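# Unhook the hanging hook and lay it on the mat

## Task

Free the hanging hook from the hook held in the vise and set it down lying flat on the mat, away from the vise. The mat is loose and must finish lying flat with all of it on the table. At the end the robot may hold no loose object other than the hook, and no more than a small part of the hook's weight may rest on the robot. From one second before the hook separates until the hooks no longer touch, they must not strike or push on each other hard, and they must never do so very hard. At the moment it comes free, the hook must be held by one or both grippers and touch nothing except the clamped hook. A result that stays in place only because the robot holds it does not count.

## Robot and tools

Robot: two arms, left_arm and right_arm, each with six joints and a parallel gripper. Everything is reported in one scene frame: origin on the table top midway between the arms, +x out over the table, +z up, left_arm on the +y side. The names left and right do not match sides of any image.

Row layout (used by execute_actions and move): one flat list of 14 numbers covering both arms, each in [-1, 1]. First left_arm's 6 joint values then its grip, then right_arm's 6 joint values then its grip. Joint order within an arm is always: shoulder, elbow, wrist roll, wrist pitch, waist, wrist yaw. Send all 14 even if one arm stays still (zeros for its joints, its current grip value).

Joint values are scaled offsets, not poses. A value of 1.0 equals 1.258 rad for shoulder, 1.238 elbow, 2.022 wrist roll, 2.073 wrist pitch, 1.202 waist, 2.022 wrist yaw. Stated joint ranges in rad: waist -2.618 to 3.054, shoulder 0.000 to 3.142, elbow 0.000 to 3.142, wrist pitch -1.571 to 1.571, wrist yaw -1.571 to 1.571, wrist roll -2.094 to 2.094; the true ends may differ by up to 0.036 rad. Asking a joint beyond its range by more than 0.036 rad gets the action rejected for both arms; a malformed action or a failing first action rejects the whole call. A joint pushed to its real end stops there and the result may say "joint sent to its limit". Friction can leave a joint about 0.031 rad short, and smaller commands may not move it.

Grip value: an absolute setting, +1 fully open, -1 closed. Pads close together near -0.94; each millimetre of object width adds about 0.0208. Commanding below the object's width reading squeezes harder, up to roughly 50 to 62 N per pad (less for parts under about 5 mm). Keep resending the closing value to keep holding.

execute_actions(actions): a list of actions; each action is a table of up to 15 rows, one row per 1/30 s step, and a short table repeats its last row until 15 steps are done. Every row's joint offsets are measured from the joint angles at the start of that action (for the first action, from the last reported angles), not from the previous row. An empty list just returns the state and images.

move(target, speed, blocking): target is one 14-number row whose joint offsets count from the "Joint positions" of the most recent result that shows them. All joints travel together and finish at the same fraction, so grippers trace curves and the far end of the arm moves fastest. speed is rad/s for the joint with farthest to go, 0.01 to 2, default 0.5; paths last 0.5 to 10 s. Moves ignore obstacles and the other arm. The grip values apply immediately. Faster moves and targets set deeper past a contact hit and press harder. blocking=false returns after 0.5 s while motion continues; use wait(0) to check and do not send rows or moves until a result shows it ended (or call stop). The "move:" line reports the ending (done, off_target, moving, held, fault), limits=held or limits=none, and each arm's joint farthest from its target.

wait(seconds): 0 to 10; lets the scene run holding the last commands. stop(): brakes a running move, needing some room. zoom_image(camera, region): region [x0, y0, x1, y1] in pixels, at most 504 by 504, on one camera's latest image. finished_scene(scene): ends the current scene, given its number; irreversible.

Motion limits: each step a joint's target is kept within a lead of its measured angle (0.202 rad waist, 0.258 shoulder, 0.238 elbow, 0.573 wrist pitch, 0.522 wrist yaw and roll), and targets that would shift the gripper over 70 mm are scaled back, so big offsets take several actions. "Joint targets" shows what the joints are currently driven toward. "joint command not followed" means a clearance check altered some targets.

Results: a state line per arm with end_effector_position (metres, the point between the pads about 1 cm behind the fingertips) and end_effector_quat_wxyz; fingers point along the gripper's +z and close along its y. Printed positions can be off, more at long reach. Joint positions (rad) end with the gripper opening in metres, 0.093 open to 0.000 closed; Joint velocities follow. grip_measured is the grip motor on the -1..+1 scale, possibly offset by up to 0.02; when holding a rigid object it settles slightly below that object's width reading. FAULT lines mean an arm stopped.

Cameras: cam_head_left, cam_head_right, cam_high, cam_low, cam_left_wrist, cam_right_wrist, all 672x504, with calibration given in the setup; wrist camera poses follow their arm's joints.

Heat: holding load warms motors; MOTOR HOT at 75 °C, an arm is stopped 10 s at 90 °C, and at 100 °C it goes limp and falls. The simulation keeps running between calls with the last command held.

Avoid: hard hook-on-hook contact, letting the hook drop or swing, the arms striking each other, dragging or folding the mat, knocking anything off the table, and leaving the hook leaning on a gripper at the end.

Each tool is called after "Request:" by a JSON object that holds its "api" and its "payload".

## Session

Request:
{"api": "execute_actions", "payload": {"actions": []}}

Scene clock: 0.00 s.
left_arm: end_effector_position=(+0.4456, +0.1279, +0.1218) grip_measured=+0.992 end_effector_quat_wxyz=(+0.022, +0.701, -0.700, +0.136) | right_arm: end_effector_position=(+0.3735, -0.5665, +0.1945) grip_measured=+0.993 end_effector_quat_wxyz=(+0.338, +0.425, +0.779, +0.314)
Joint names: [shoulder, elbow, wrist roll, wrist pitch, waist, wrist yaw]
Joint positions: left_arm=[ 2.086  1.895 -2.08  -1.129 -0.334  0.12   0.093] | right_arm=[ 1.704  1.38   0.382 -0.688 -0.664 -0.826  0.093]
Joint velocities: left_arm=[ 0.012 -0.022  0.007  0.051  0.007 -0.066 -0.001] | right_arm=[ 0.007  0.002  0.051  0.007  0.012 -0.022  0.   ]
Motor temperatures (°C, as the motors report them): left_arm=[31 31 29 29 30 30] | right_arm=[29 29 28 28 28 29]
Joint targets: left_arm=[2.086 1.895 -2.080 -1.129 -0.334 0.120] | right_arm=[1.704 1.380 0.382 -0.688 -0.664 -0.826]
camera_calibration (this result's frames):
cam_left_wrist: T_world_to_cam=[[0.984553, -0.00201802, 0.175075, -0.459672], [-0.109197, -0.788707, 0.604993, 0.114335], [0.136862, -0.614765, -0.776745, 0.200678], [0, 0, 0, 1]] pos_world=[0.437591, 0.212619, 0.16718]
cam_right_wrist: T_world_to_cam=[[-0.459736, -0.459172, -0.760134, 0.0587294], [-0.71236, 0.70178, 0.00691973, 0.701515], [0.53027, 0.544671, -0.649729, 0.314511], [0, 0, 0, 1]] pos_world=[0.359956, -0.636647, 0.244135]

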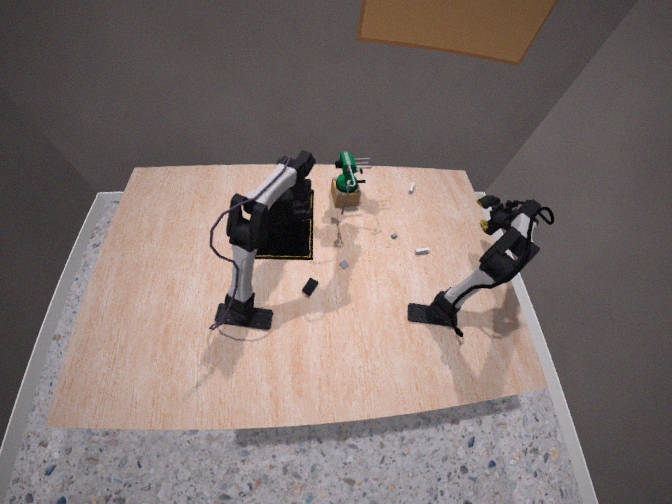

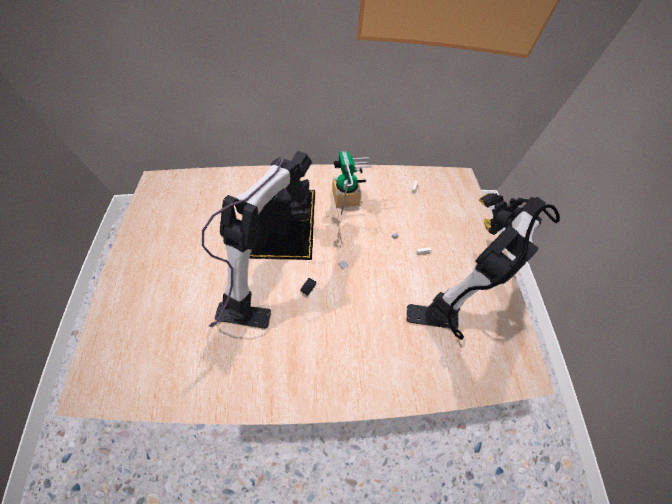

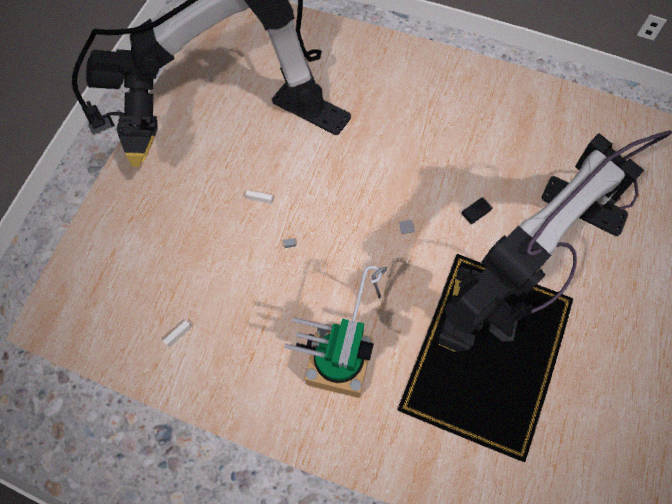

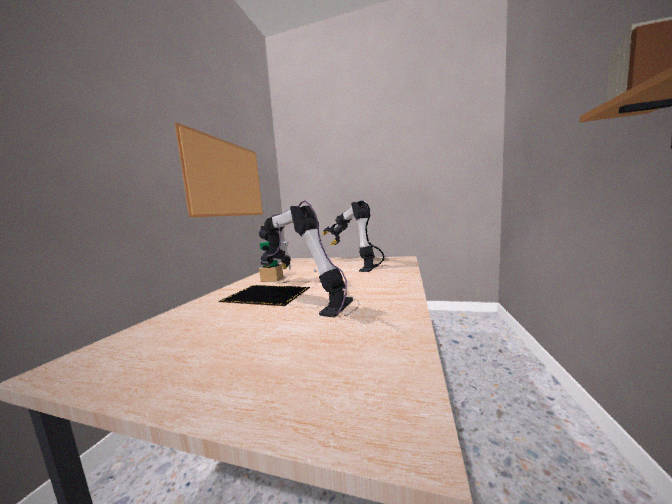

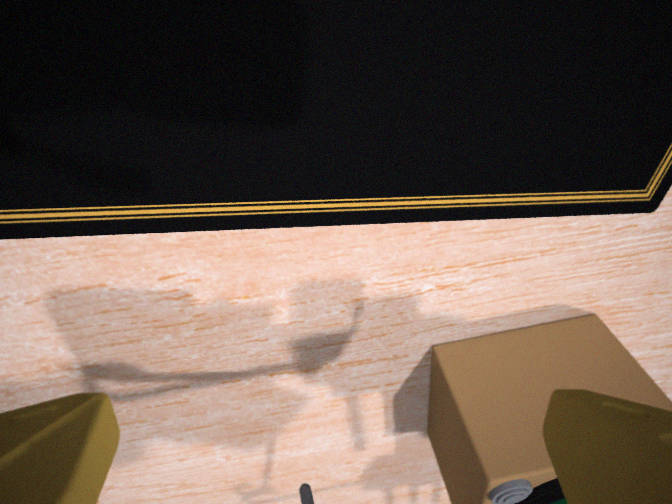

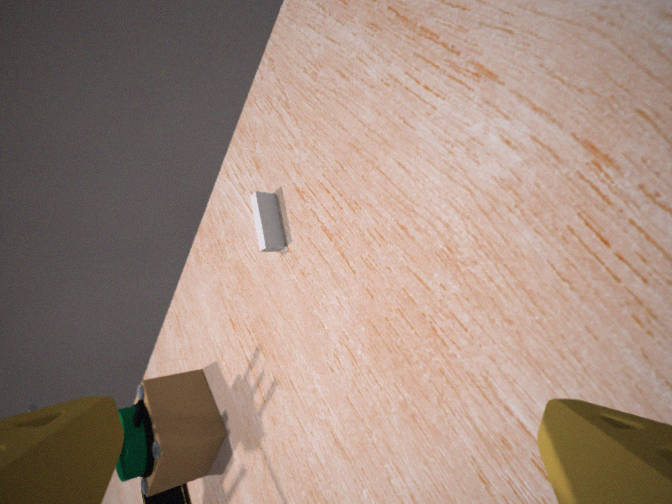

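Request:
{"api": "zoom_image", "payload": {"camera": "cam_high", "region": [352, 258, 397, 303]}}

Region (352, 258, 397, 303) of cam_high's 672x504 image, scaled by 11.200, with more detail than that image has.

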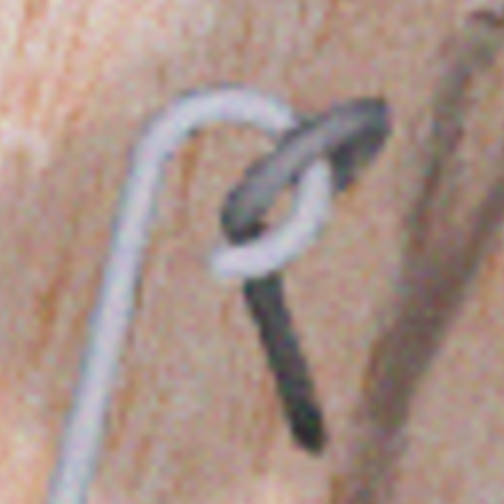

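Request:
{"api": "move", "payload": {"target": [-0.4,-0.72,0.95,0.8,-0.4,-0.75,0.2,0,0,0,0,0,0,1], "speed": 1.1}}

Scene clock: 4.40 s.
left_arm: end_effector_position=(+0.3951, +0.1527, +0.2902) grip_measured=+0.202 end_effector_quat_wxyz=(+0.696, -0.190, +0.684, +0.106) | right_arm: end_effector_position=(+0.3735, -0.5665, +0.1945) grip_measured=+0.993 end_effector_quat_wxyz=(+0.338, +0.425, +0.779, +0.314)
Joint names: [shoulder, elbow, wrist roll, wrist pitch, waist, wrist yaw]
Joint positions: left_arm=[ 1.602  1.031 -0.171  0.518 -0.809 -1.389  0.055] | right_arm=[ 1.704  1.38   0.382 -0.688 -0.664 -0.826  0.093]
Joint velocities: left_arm=[ 0.017 -0.002 -0.007 -0.037  0.012 -0.022 -0.   ] | right_arm=[-0.007  0.002 -0.066 -0.066  0.002 -0.007 -0.   ]
Motor temperatures (°C, as the motors report them): left_arm=[34 31 29 30 30 30] | right_arm=[31 30 28 29 28 29]
Joint targets: left_arm=[1.583 1.004 -0.159 0.530 -0.815 -1.397] | right_arm=[1.704 1.380 0.382 -0.688 -0.664 -0.826]
move: off_target (left_arm); limits=none; left_arm: farthest joint: the elbow, 0.028 radians from its target (0.891 radians at the start); right_arm: farthest joint: the waist, 0.000 radians from its target (0.000 radians at the start)
camera_calibration (this result's frames):
cam_left_wrist: T_world_to_cam=[[0.399686, -0.91165, 0.0956262, -0.0462825], [-0.361, -0.252438, -0.897749, 0.480201], [0.842573, 0.324297, -0.430002, -0.169214], [0, 0, 0, 1]] pos_world=[0.334426, 0.133903, 0.362764]
cam_right_wrist: T_world_to_cam=[[-0.459736, -0.459172, -0.760134, 0.0587294], [-0.71236, 0.70178, 0.00691973, 0.701515], [0.53027, 0.544671, -0.649729, 0.314511], [0, 0, 0, 1]] pos_world=[0.359956, -0.636647, 0.244135]

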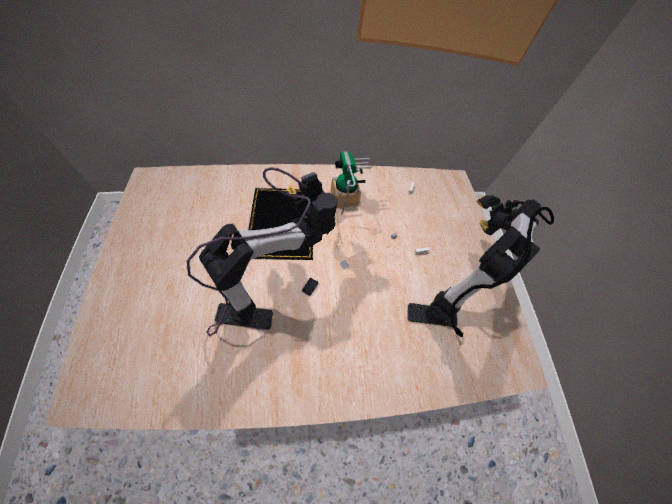

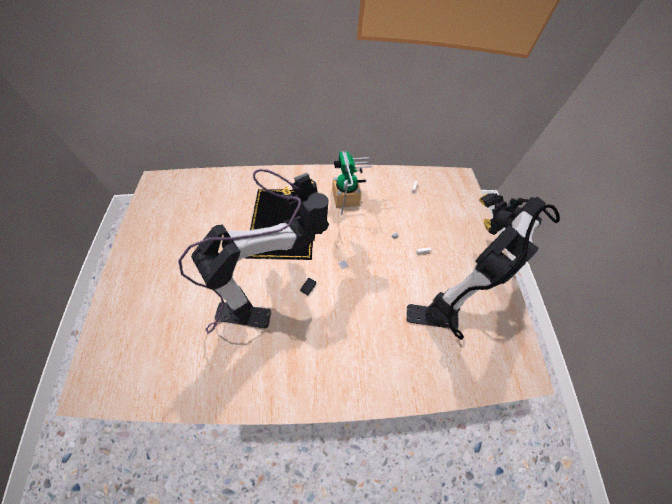

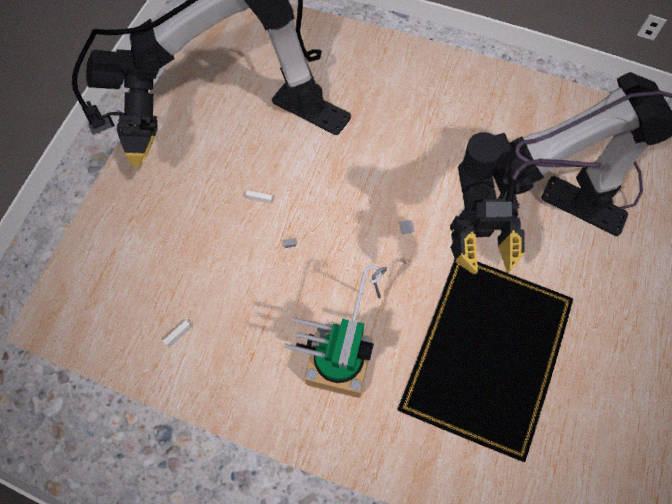

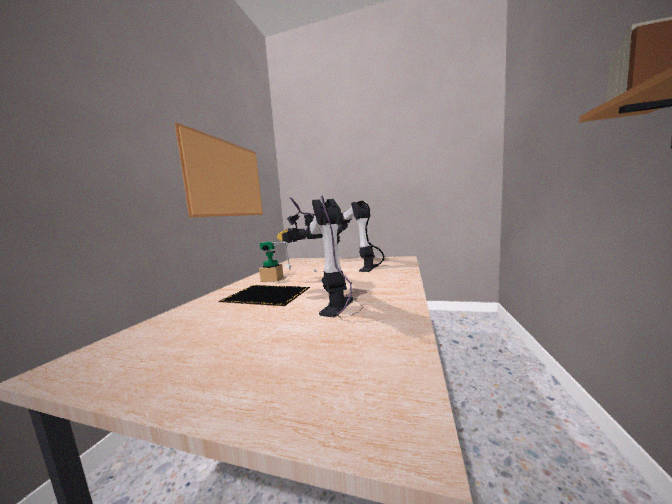

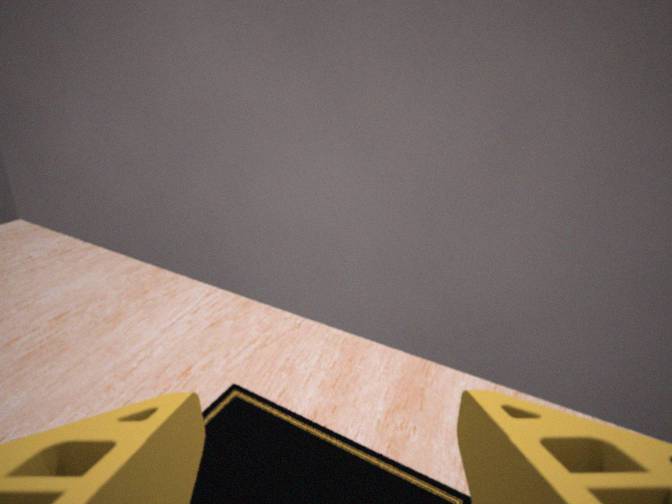

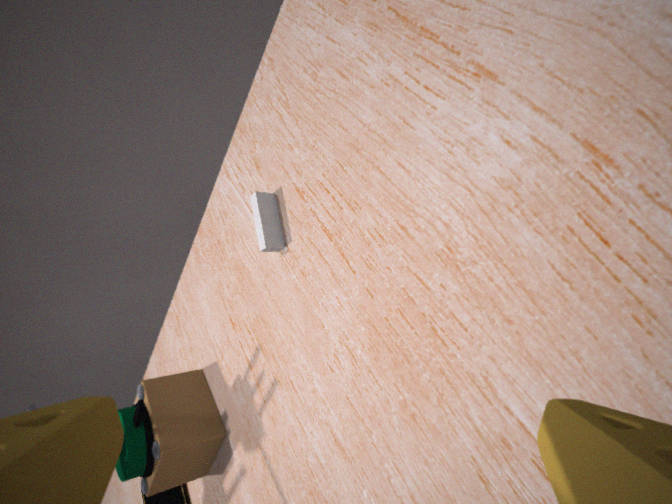

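Request:
{"api": "move", "payload": {"target": [0.543,0.401,0.125,0.128,-0.223,-0.02,0.2,0,0,0,0,0,0,1], "speed": 0.6}}

Scene clock: 6.43 s.
left_arm: end_effector_position=(+0.3721, -0.0592, +0.1874) grip_measured=+0.202 end_effector_quat_wxyz=(+0.701, -0.041, +0.706, +0.091) | right_arm: end_effector_position=(+0.3735, -0.5665, +0.1945) grip_measured=+0.993 end_effector_quat_wxyz=(+0.338, +0.425, +0.779, +0.314)
Joint names: [shoulder, elbow, wrist roll, wrist pitch, waist, wrist yaw]
Joint positions: left_arm=[ 2.271  1.499  0.069  0.771 -1.077 -1.423  0.055] | right_arm=[ 1.704  1.38   0.382 -0.688 -0.664 -0.826  0.093]
Joint velocities: left_arm=[-0.002  0.007  0.007  0.081 -0.007 -0.007 -0.   ] | right_arm=[ 0.007 -0.012 -0.037 -0.051 -0.002 -0.022  0.   ]
Motor temperatures (°C, as the motors report them): left_arm=[34 32 29 31 30 30] | right_arm=[31 30 28 29 28 29]
Joint targets: left_arm=[2.285 1.528 0.082 0.783 -1.077 -1.430] | right_arm=[1.704 1.380 0.382 -0.688 -0.664 -0.826]
move: off_target (left_arm); limits=none; left_arm: farthest joint: the elbow, 0.028 radians from its target (0.496 radians at the start); right_arm: farthest joint: the waist, 0.000 radians from its target (0.000 radians at the start)
camera_calibration (this result's frames):
cam_left_wrist: T_world_to_cam=[[0.175325, -0.979991, -0.0942271, -0.105454], [-0.43363, 0.00905814, -0.901045, 0.369237], [0.88387, 0.198835, -0.423366, -0.149334], [0, 0, 0, 1]] pos_world=[0.310593, -0.0769962, 0.25954]
cam_right_wrist: T_world_to_cam=[[-0.459736, -0.459172, -0.760134, 0.0587294], [-0.71236, 0.70178, 0.00691973, 0.701515], [0.53027, 0.544671, -0.649729, 0.314511], [0, 0, 0, 1]] pos_world=[0.359956, -0.636647, 0.244135]

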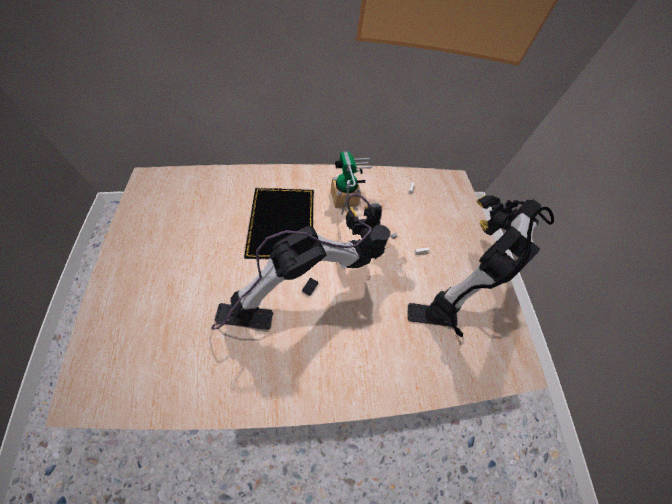

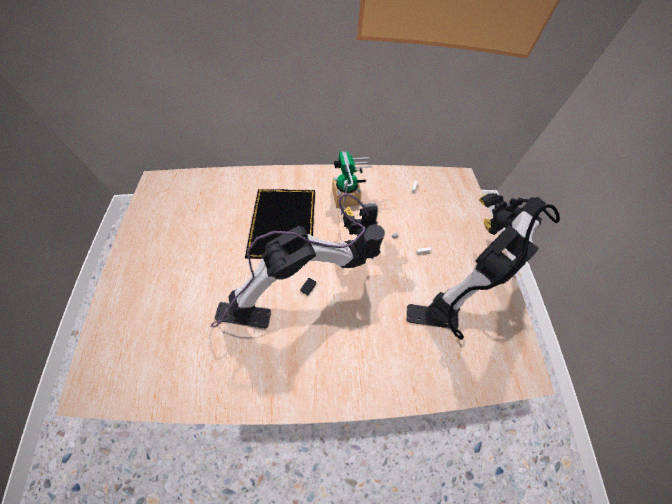

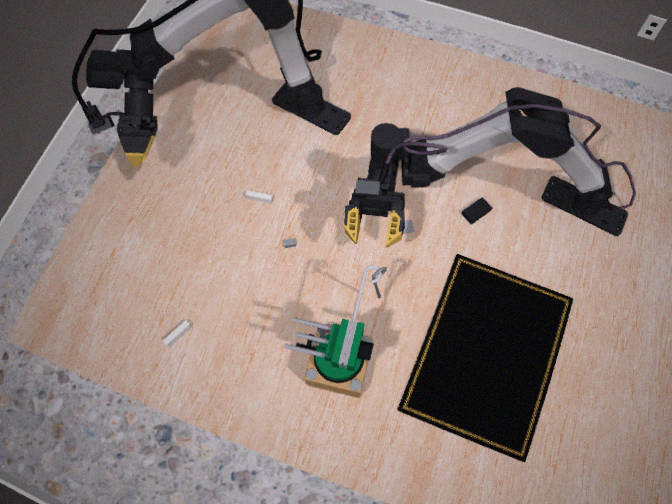

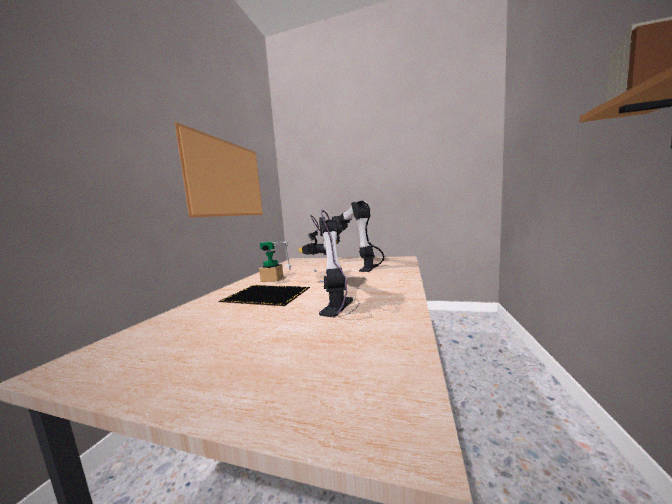

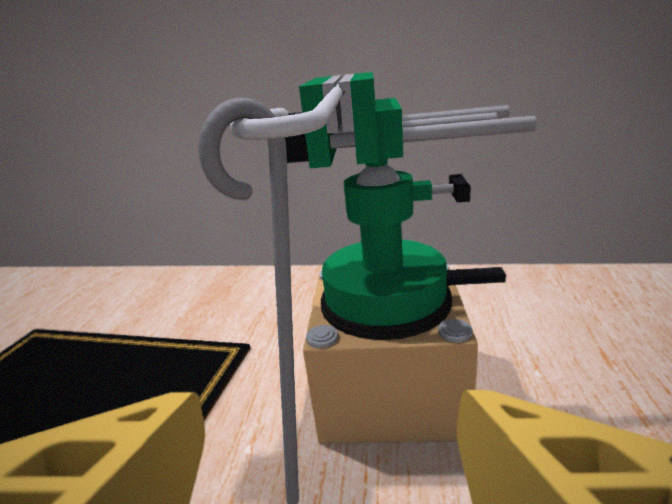

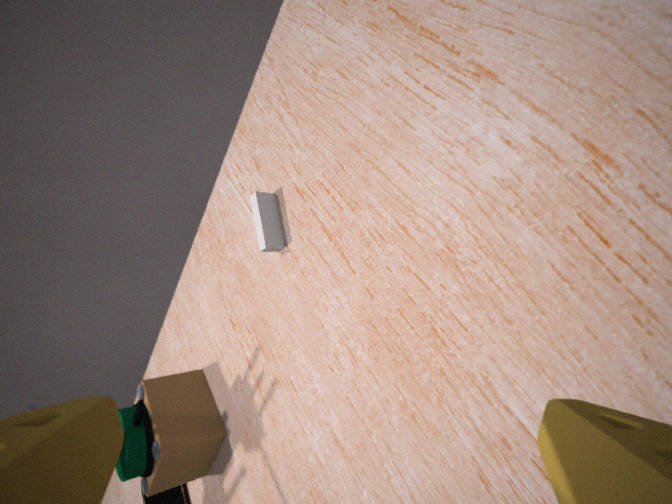

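Request:
{"api": "move", "payload": {"target": [0,0,0,0,0.153,0.098,0.2,0,0,0,0,0,0,1], "speed": 0.2}}

Scene clock: 8.27 s.
left_arm: end_effector_position=(+0.4523, -0.0242, +0.1874) grip_measured=+0.202 end_effector_quat_wxyz=(+0.702, -0.039, +0.706, +0.088) | right_arm: end_effector_position=(+0.3735, -0.5665, +0.1945) grip_measured=+0.993 end_effector_quat_wxyz=(+0.338, +0.425, +0.779, +0.314)
Joint names: [shoulder, elbow, wrist roll, wrist pitch, waist, wrist yaw]
Joint positions: left_arm=[ 2.271  1.499  0.069  0.771 -0.894 -1.232  0.055] | right_arm=[ 1.704  1.38   0.382 -0.688 -0.664 -0.826  0.093]
Joint velocities: left_arm=[ 0.007  0.007 -0.007 -0.022  0.007  0.037 -0.   ] | right_arm=[-0.002 -0.007 -0.051 -0.022 -0.022 -0.066 -0.   ]
Motor temperatures (°C, as the motors report them): left_arm=[35 32 29 31 30 30] | right_arm=[31 30 28 29 28 29]
Joint targets: left_arm=[2.271 1.499 0.069 0.771 -0.893 -1.224] | right_arm=[1.704 1.380 0.382 -0.688 -0.664 -0.826]
move: done; limits=none; left_arm: farthest joint: the wrist yaw, 0.007 radians from its target (0.198 radians at the start); right_arm: farthest joint: the waist, 0.000 radians from its target (0.000 radians at the start)
camera_calibration (this result's frames):
cam_left_wrist: T_world_to_cam=[[0.167471, -0.981402, -0.0938265, -0.0817452], [-0.433517, 0.0121683, -0.901063, 0.403758], [0.885447, 0.191577, -0.423417, -0.228086], [0, 0, 0, 1]] pos_world=[0.390684, -0.0414418, 0.259566]
cam_right_wrist: T_world_to_cam=[[-0.459736, -0.459172, -0.760134, 0.0587294], [-0.71236, 0.70178, 0.00691973, 0.701515], [0.53027, 0.544671, -0.649729, 0.314511], [0, 0, 0, 1]] pos_world=[0.359956, -0.636647, 0.244135]

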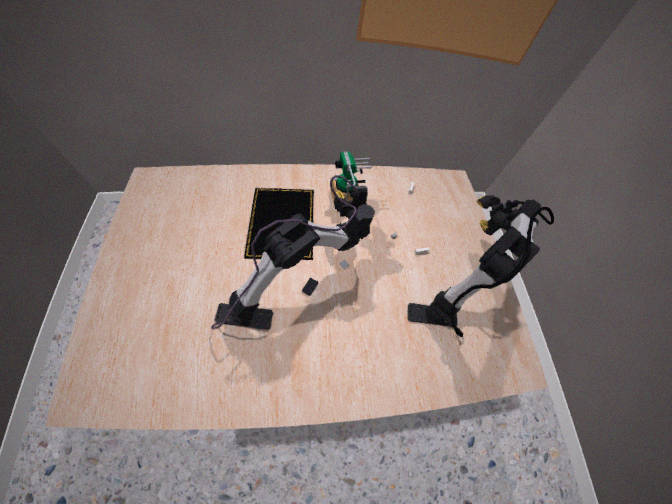

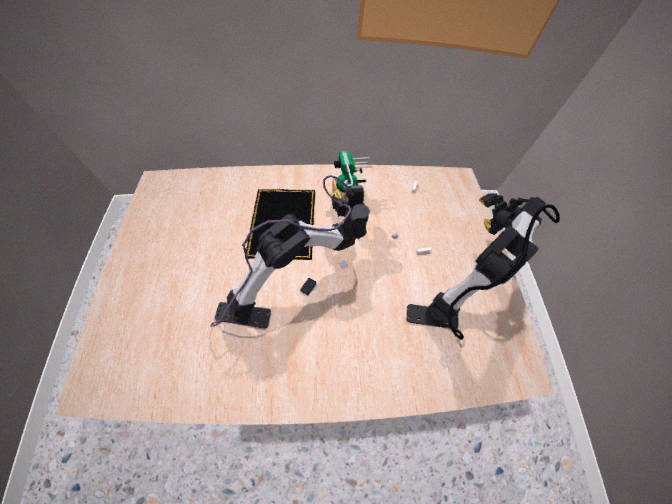

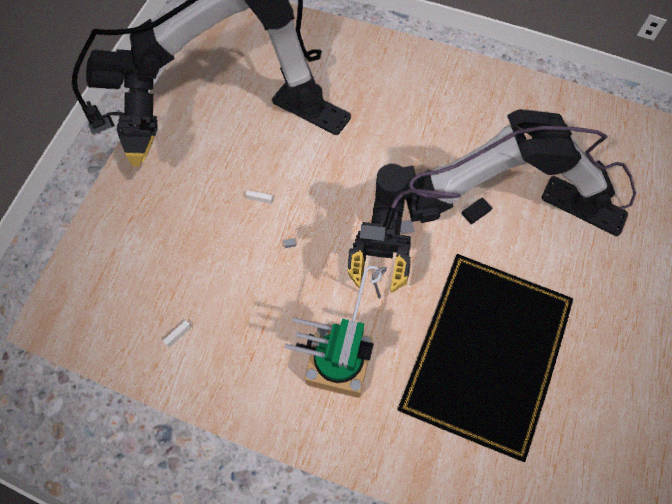

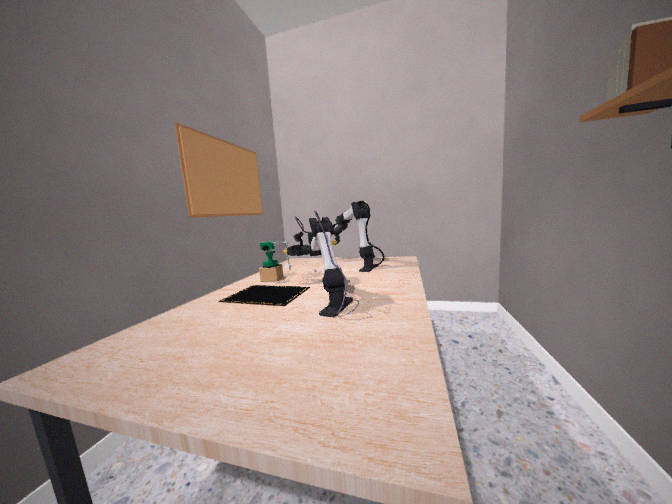

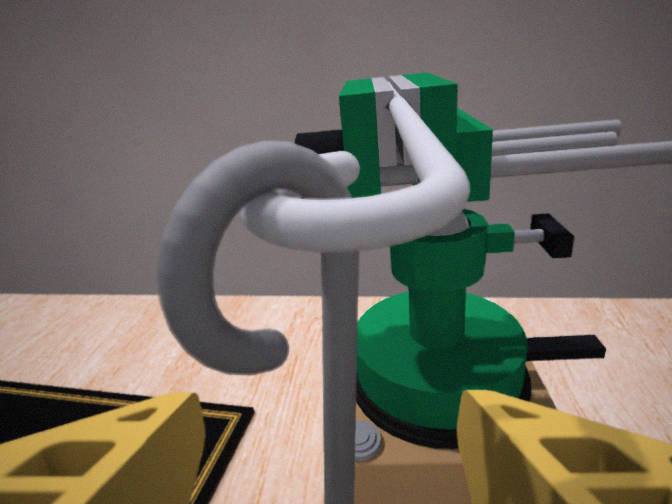

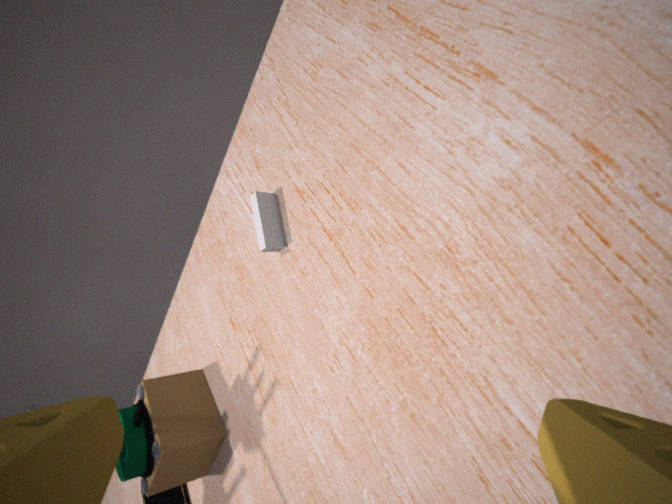

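Request:
{"api": "execute_actions", "payload": {"actions": [[[0,0,0,0,0,0.009,-0.7,0,0,0,0,0,0,1]],[[0,0,0,0,0,0,-0.75,0,0,0,0,0,0,1],[0,0,0,0,0,0,-0.75,0,0,0,0,0,0,1],[0,0,0,0,0,0,-0.75,0,0,0,0,0,0,1],[0,0,0,0,0,0,-0.8,0,0,0,0,0,0,1],[0,0,0,0,0,0,-0.85,0,0,0,0,0,0,1],[0,0,0,0,0,0,-0.9,0,0,0,0,0,0,1],[0,0,0,0,0,0,-1,0,0,0,0,0,0,1]],[[0,0,0,0,0,0,-1,0,0,0,0,0,0,1]]]}}

Request:
{"api": "move", "payload": {"target": [-0.029,0,0,0,0,0,-1,0,0,0,0,0,0,1], "speed": 0.04}}

Request:
{"api": "zoom_image", "payload": {"camera": "cam_high", "region": [352, 258, 397, 303]}}

Scene clock: 10.13 s.
left_arm: end_effector_position=(+0.4526, -0.0259, +0.1874) grip_measured=-0.981 end_effector_quat_wxyz=(+0.702, -0.035, +0.706, +0.084) | right_arm: end_effector_position=(+0.3735, -0.5665, +0.1945) grip_measured=+0.993 end_effector_quat_wxyz=(+0.338, +0.425, +0.779, +0.314)
Joint names: [shoulder, elbow, wrist roll, wrist pitch, waist, wrist yaw]
Joint positions: left_arm=[ 2.271  1.499  0.069  0.771 -0.894 -1.221  0.   ] | right_arm=[ 1.704  1.38   0.382 -0.688 -0.664 -0.826  0.093]
Joint velocities: left_arm=[-0.017 -0.007  0.007 -0.037  0.007  0.007  0.   ] | right_arm=[ 0.022 -0.002  0.007  0.037 -0.017  0.022  0.   ]
Motor temperatures (°C, as the motors report them): left_arm=[37 33 29 31 30 30] | right_arm=[32 30 28 29 28 29]
Joint targets: left_arm=[2.271 1.499 0.069 0.771 -0.894 -1.221] | right_arm=[1.704 1.380 0.382 -0.688 -0.664 -0.826]
camera_calibration (this result's frames):
cam_left_wrist: T_world_to_cam=[[0.156979, -0.983135, -0.0938245, -0.0788323], [-0.433367, 0.0167955, -0.901061, 0.403965], [0.887441, 0.182108, -0.423422, -0.22917], [0, 0, 0, 1]] pos_world=[0.390815, -0.042554, 0.259566]
cam_right_wrist: T_world_to_cam=[[-0.459736, -0.459172, -0.760134, 0.0587294], [-0.71236, 0.70178, 0.00691973, 0.701515], [0.53027, 0.544671, -0.649729, 0.314511], [0, 0, 0, 1]] pos_world=[0.359956, -0.636647, 0.244135]

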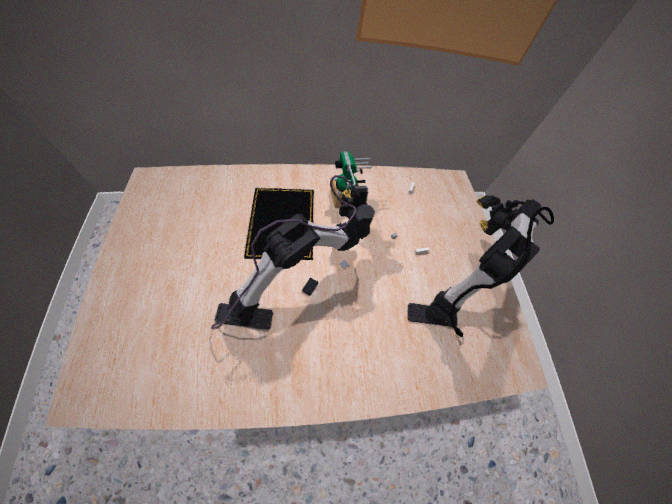

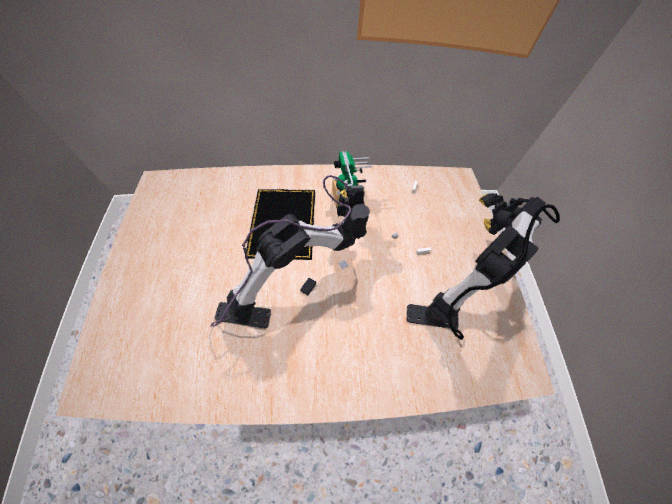

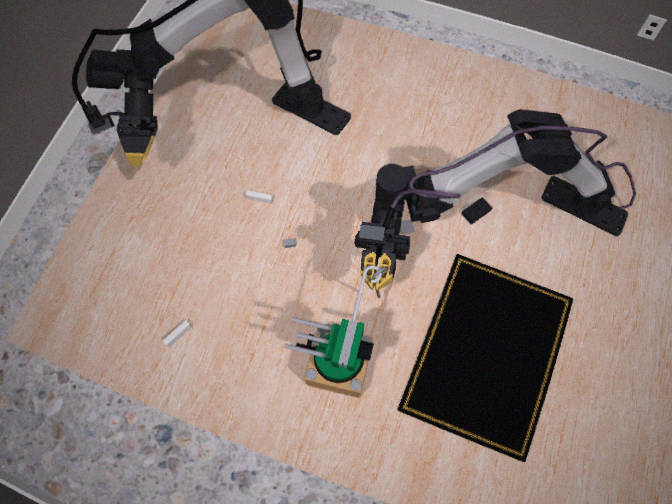

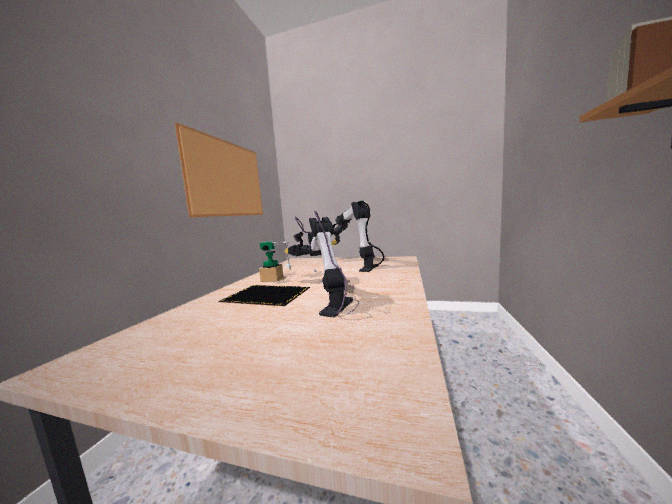

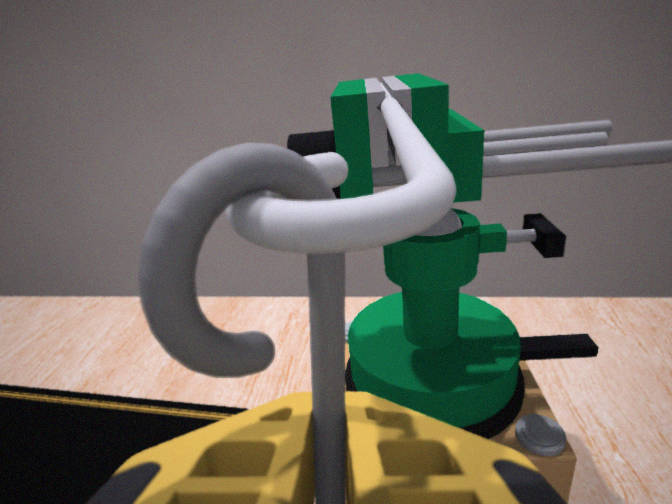

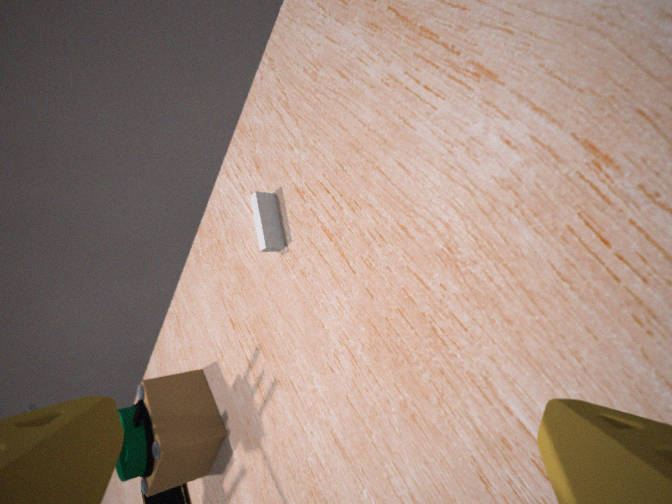

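Scene clock: 11.37 s.
left_arm: end_effector_position=(+0.4519, -0.0248, +0.1965) grip_measured=-0.981 end_effector_quat_wxyz=(+0.705, -0.041, +0.704, +0.078) | right_arm: end_effector_position=(+0.3735, -0.5665, +0.1945) grip_measured=+0.993 end_effector_quat_wxyz=(+0.338, +0.425, +0.779, +0.314)
Joint names: [shoulder, elbow, wrist roll, wrist pitch, waist, wrist yaw]
Joint positions: left_arm=[ 2.254  1.499  0.069  0.771 -0.894 -1.221  0.   ] | right_arm=[ 1.704  1.38   0.382 -0.688 -0.664 -0.826  0.093]
Joint velocities: left_arm=[-0.002 -0.002  0.037 -0.051 -0.007 -0.037  0.   ] | right_arm=[-0.002 -0.017 -0.037  0.066 -0.002 -0.022 -0.001]
Motor temperatures (°C, as the motors report them): left_arm=[38 33 29 32 30 30] | right_arm=[32 31 28 29 28 29]
Joint targets: left_arm=[2.235 1.499 0.069 0.771 -0.894 -1.221] | right_arm=[1.704 1.380 0.382 -0.688 -0.664 -0.826]
move: done; limits=none; left_arm: farthest joint: the shoulder, 0.019 radians from its target (0.037 radians at the start); right_arm: farthest joint: the waist, 0.000 radians from its target (0.000 radians at the start)
camera_calibration (this result's frames):
cam_left_wrist: T_world_to_cam=[[0.157723, -0.984441, -0.0774583, -0.0802803], [-0.425521, 0.00302812, -0.904943, 0.408725], [0.891098, 0.17569, -0.418423, -0.227724], [0, 0, 0, 1]] pos_world=[0.389508, -0.0402599, 0.26837]
cam_right_wrist: T_world_to_cam=[[-0.459736, -0.459172, -0.760134, 0.0587294], [-0.71236, 0.70178, 0.00691973, 0.701515], [0.53027, 0.544671, -0.649729, 0.314511], [0, 0, 0, 1]] pos_world=[0.359956, -0.636647, 0.244135]

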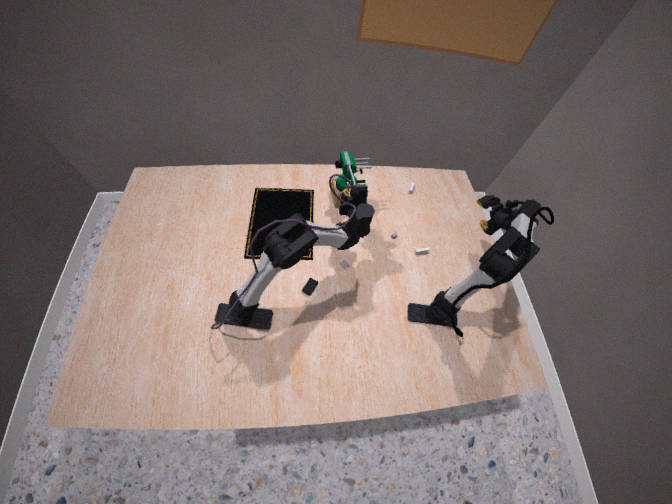

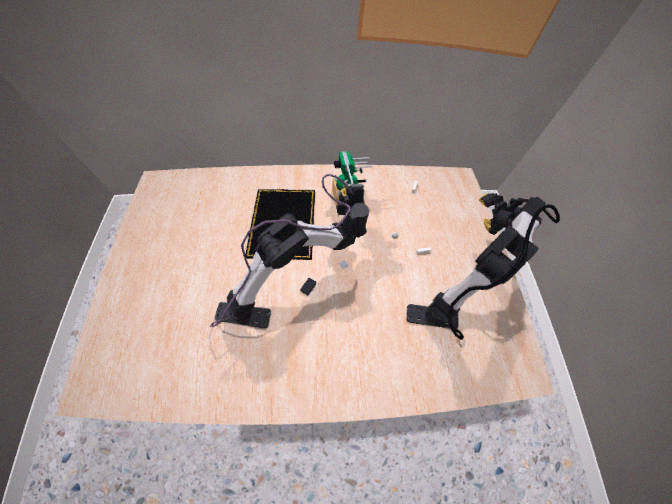

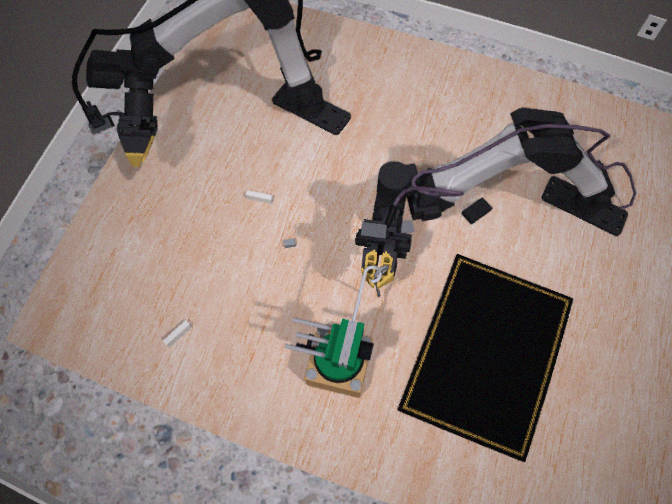

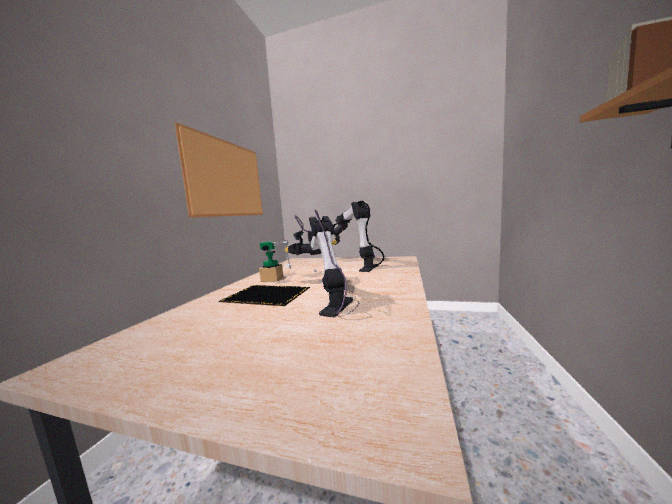

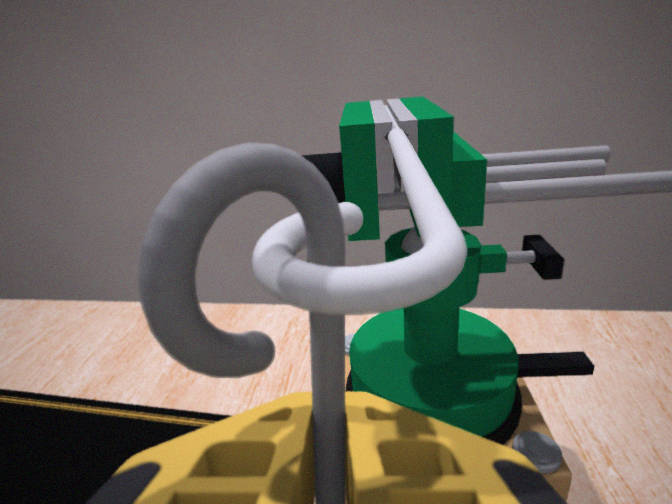

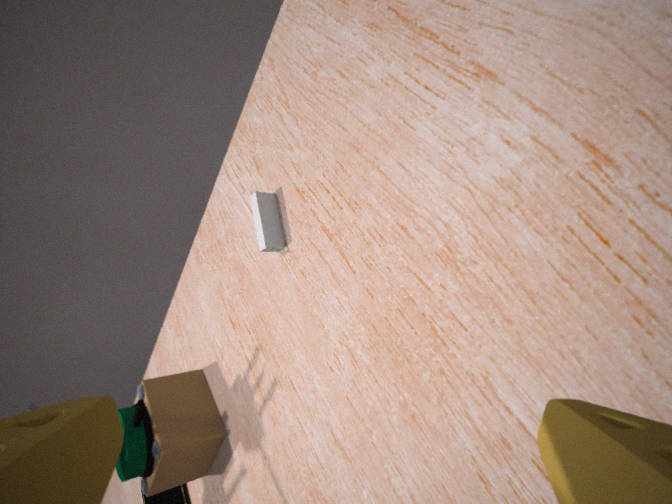

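Region (352, 258, 397, 303) of cam_high's 672x504 image, scaled by 11.200, with more detail than that image has.

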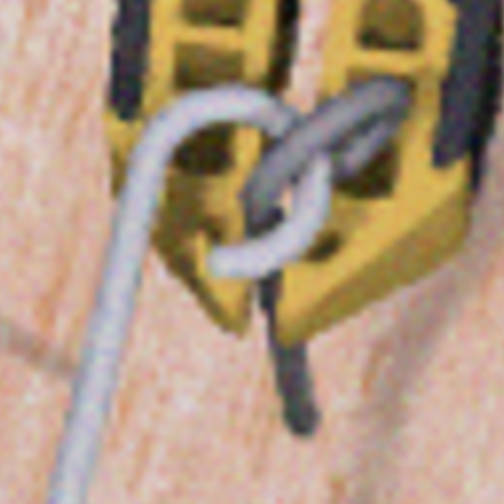

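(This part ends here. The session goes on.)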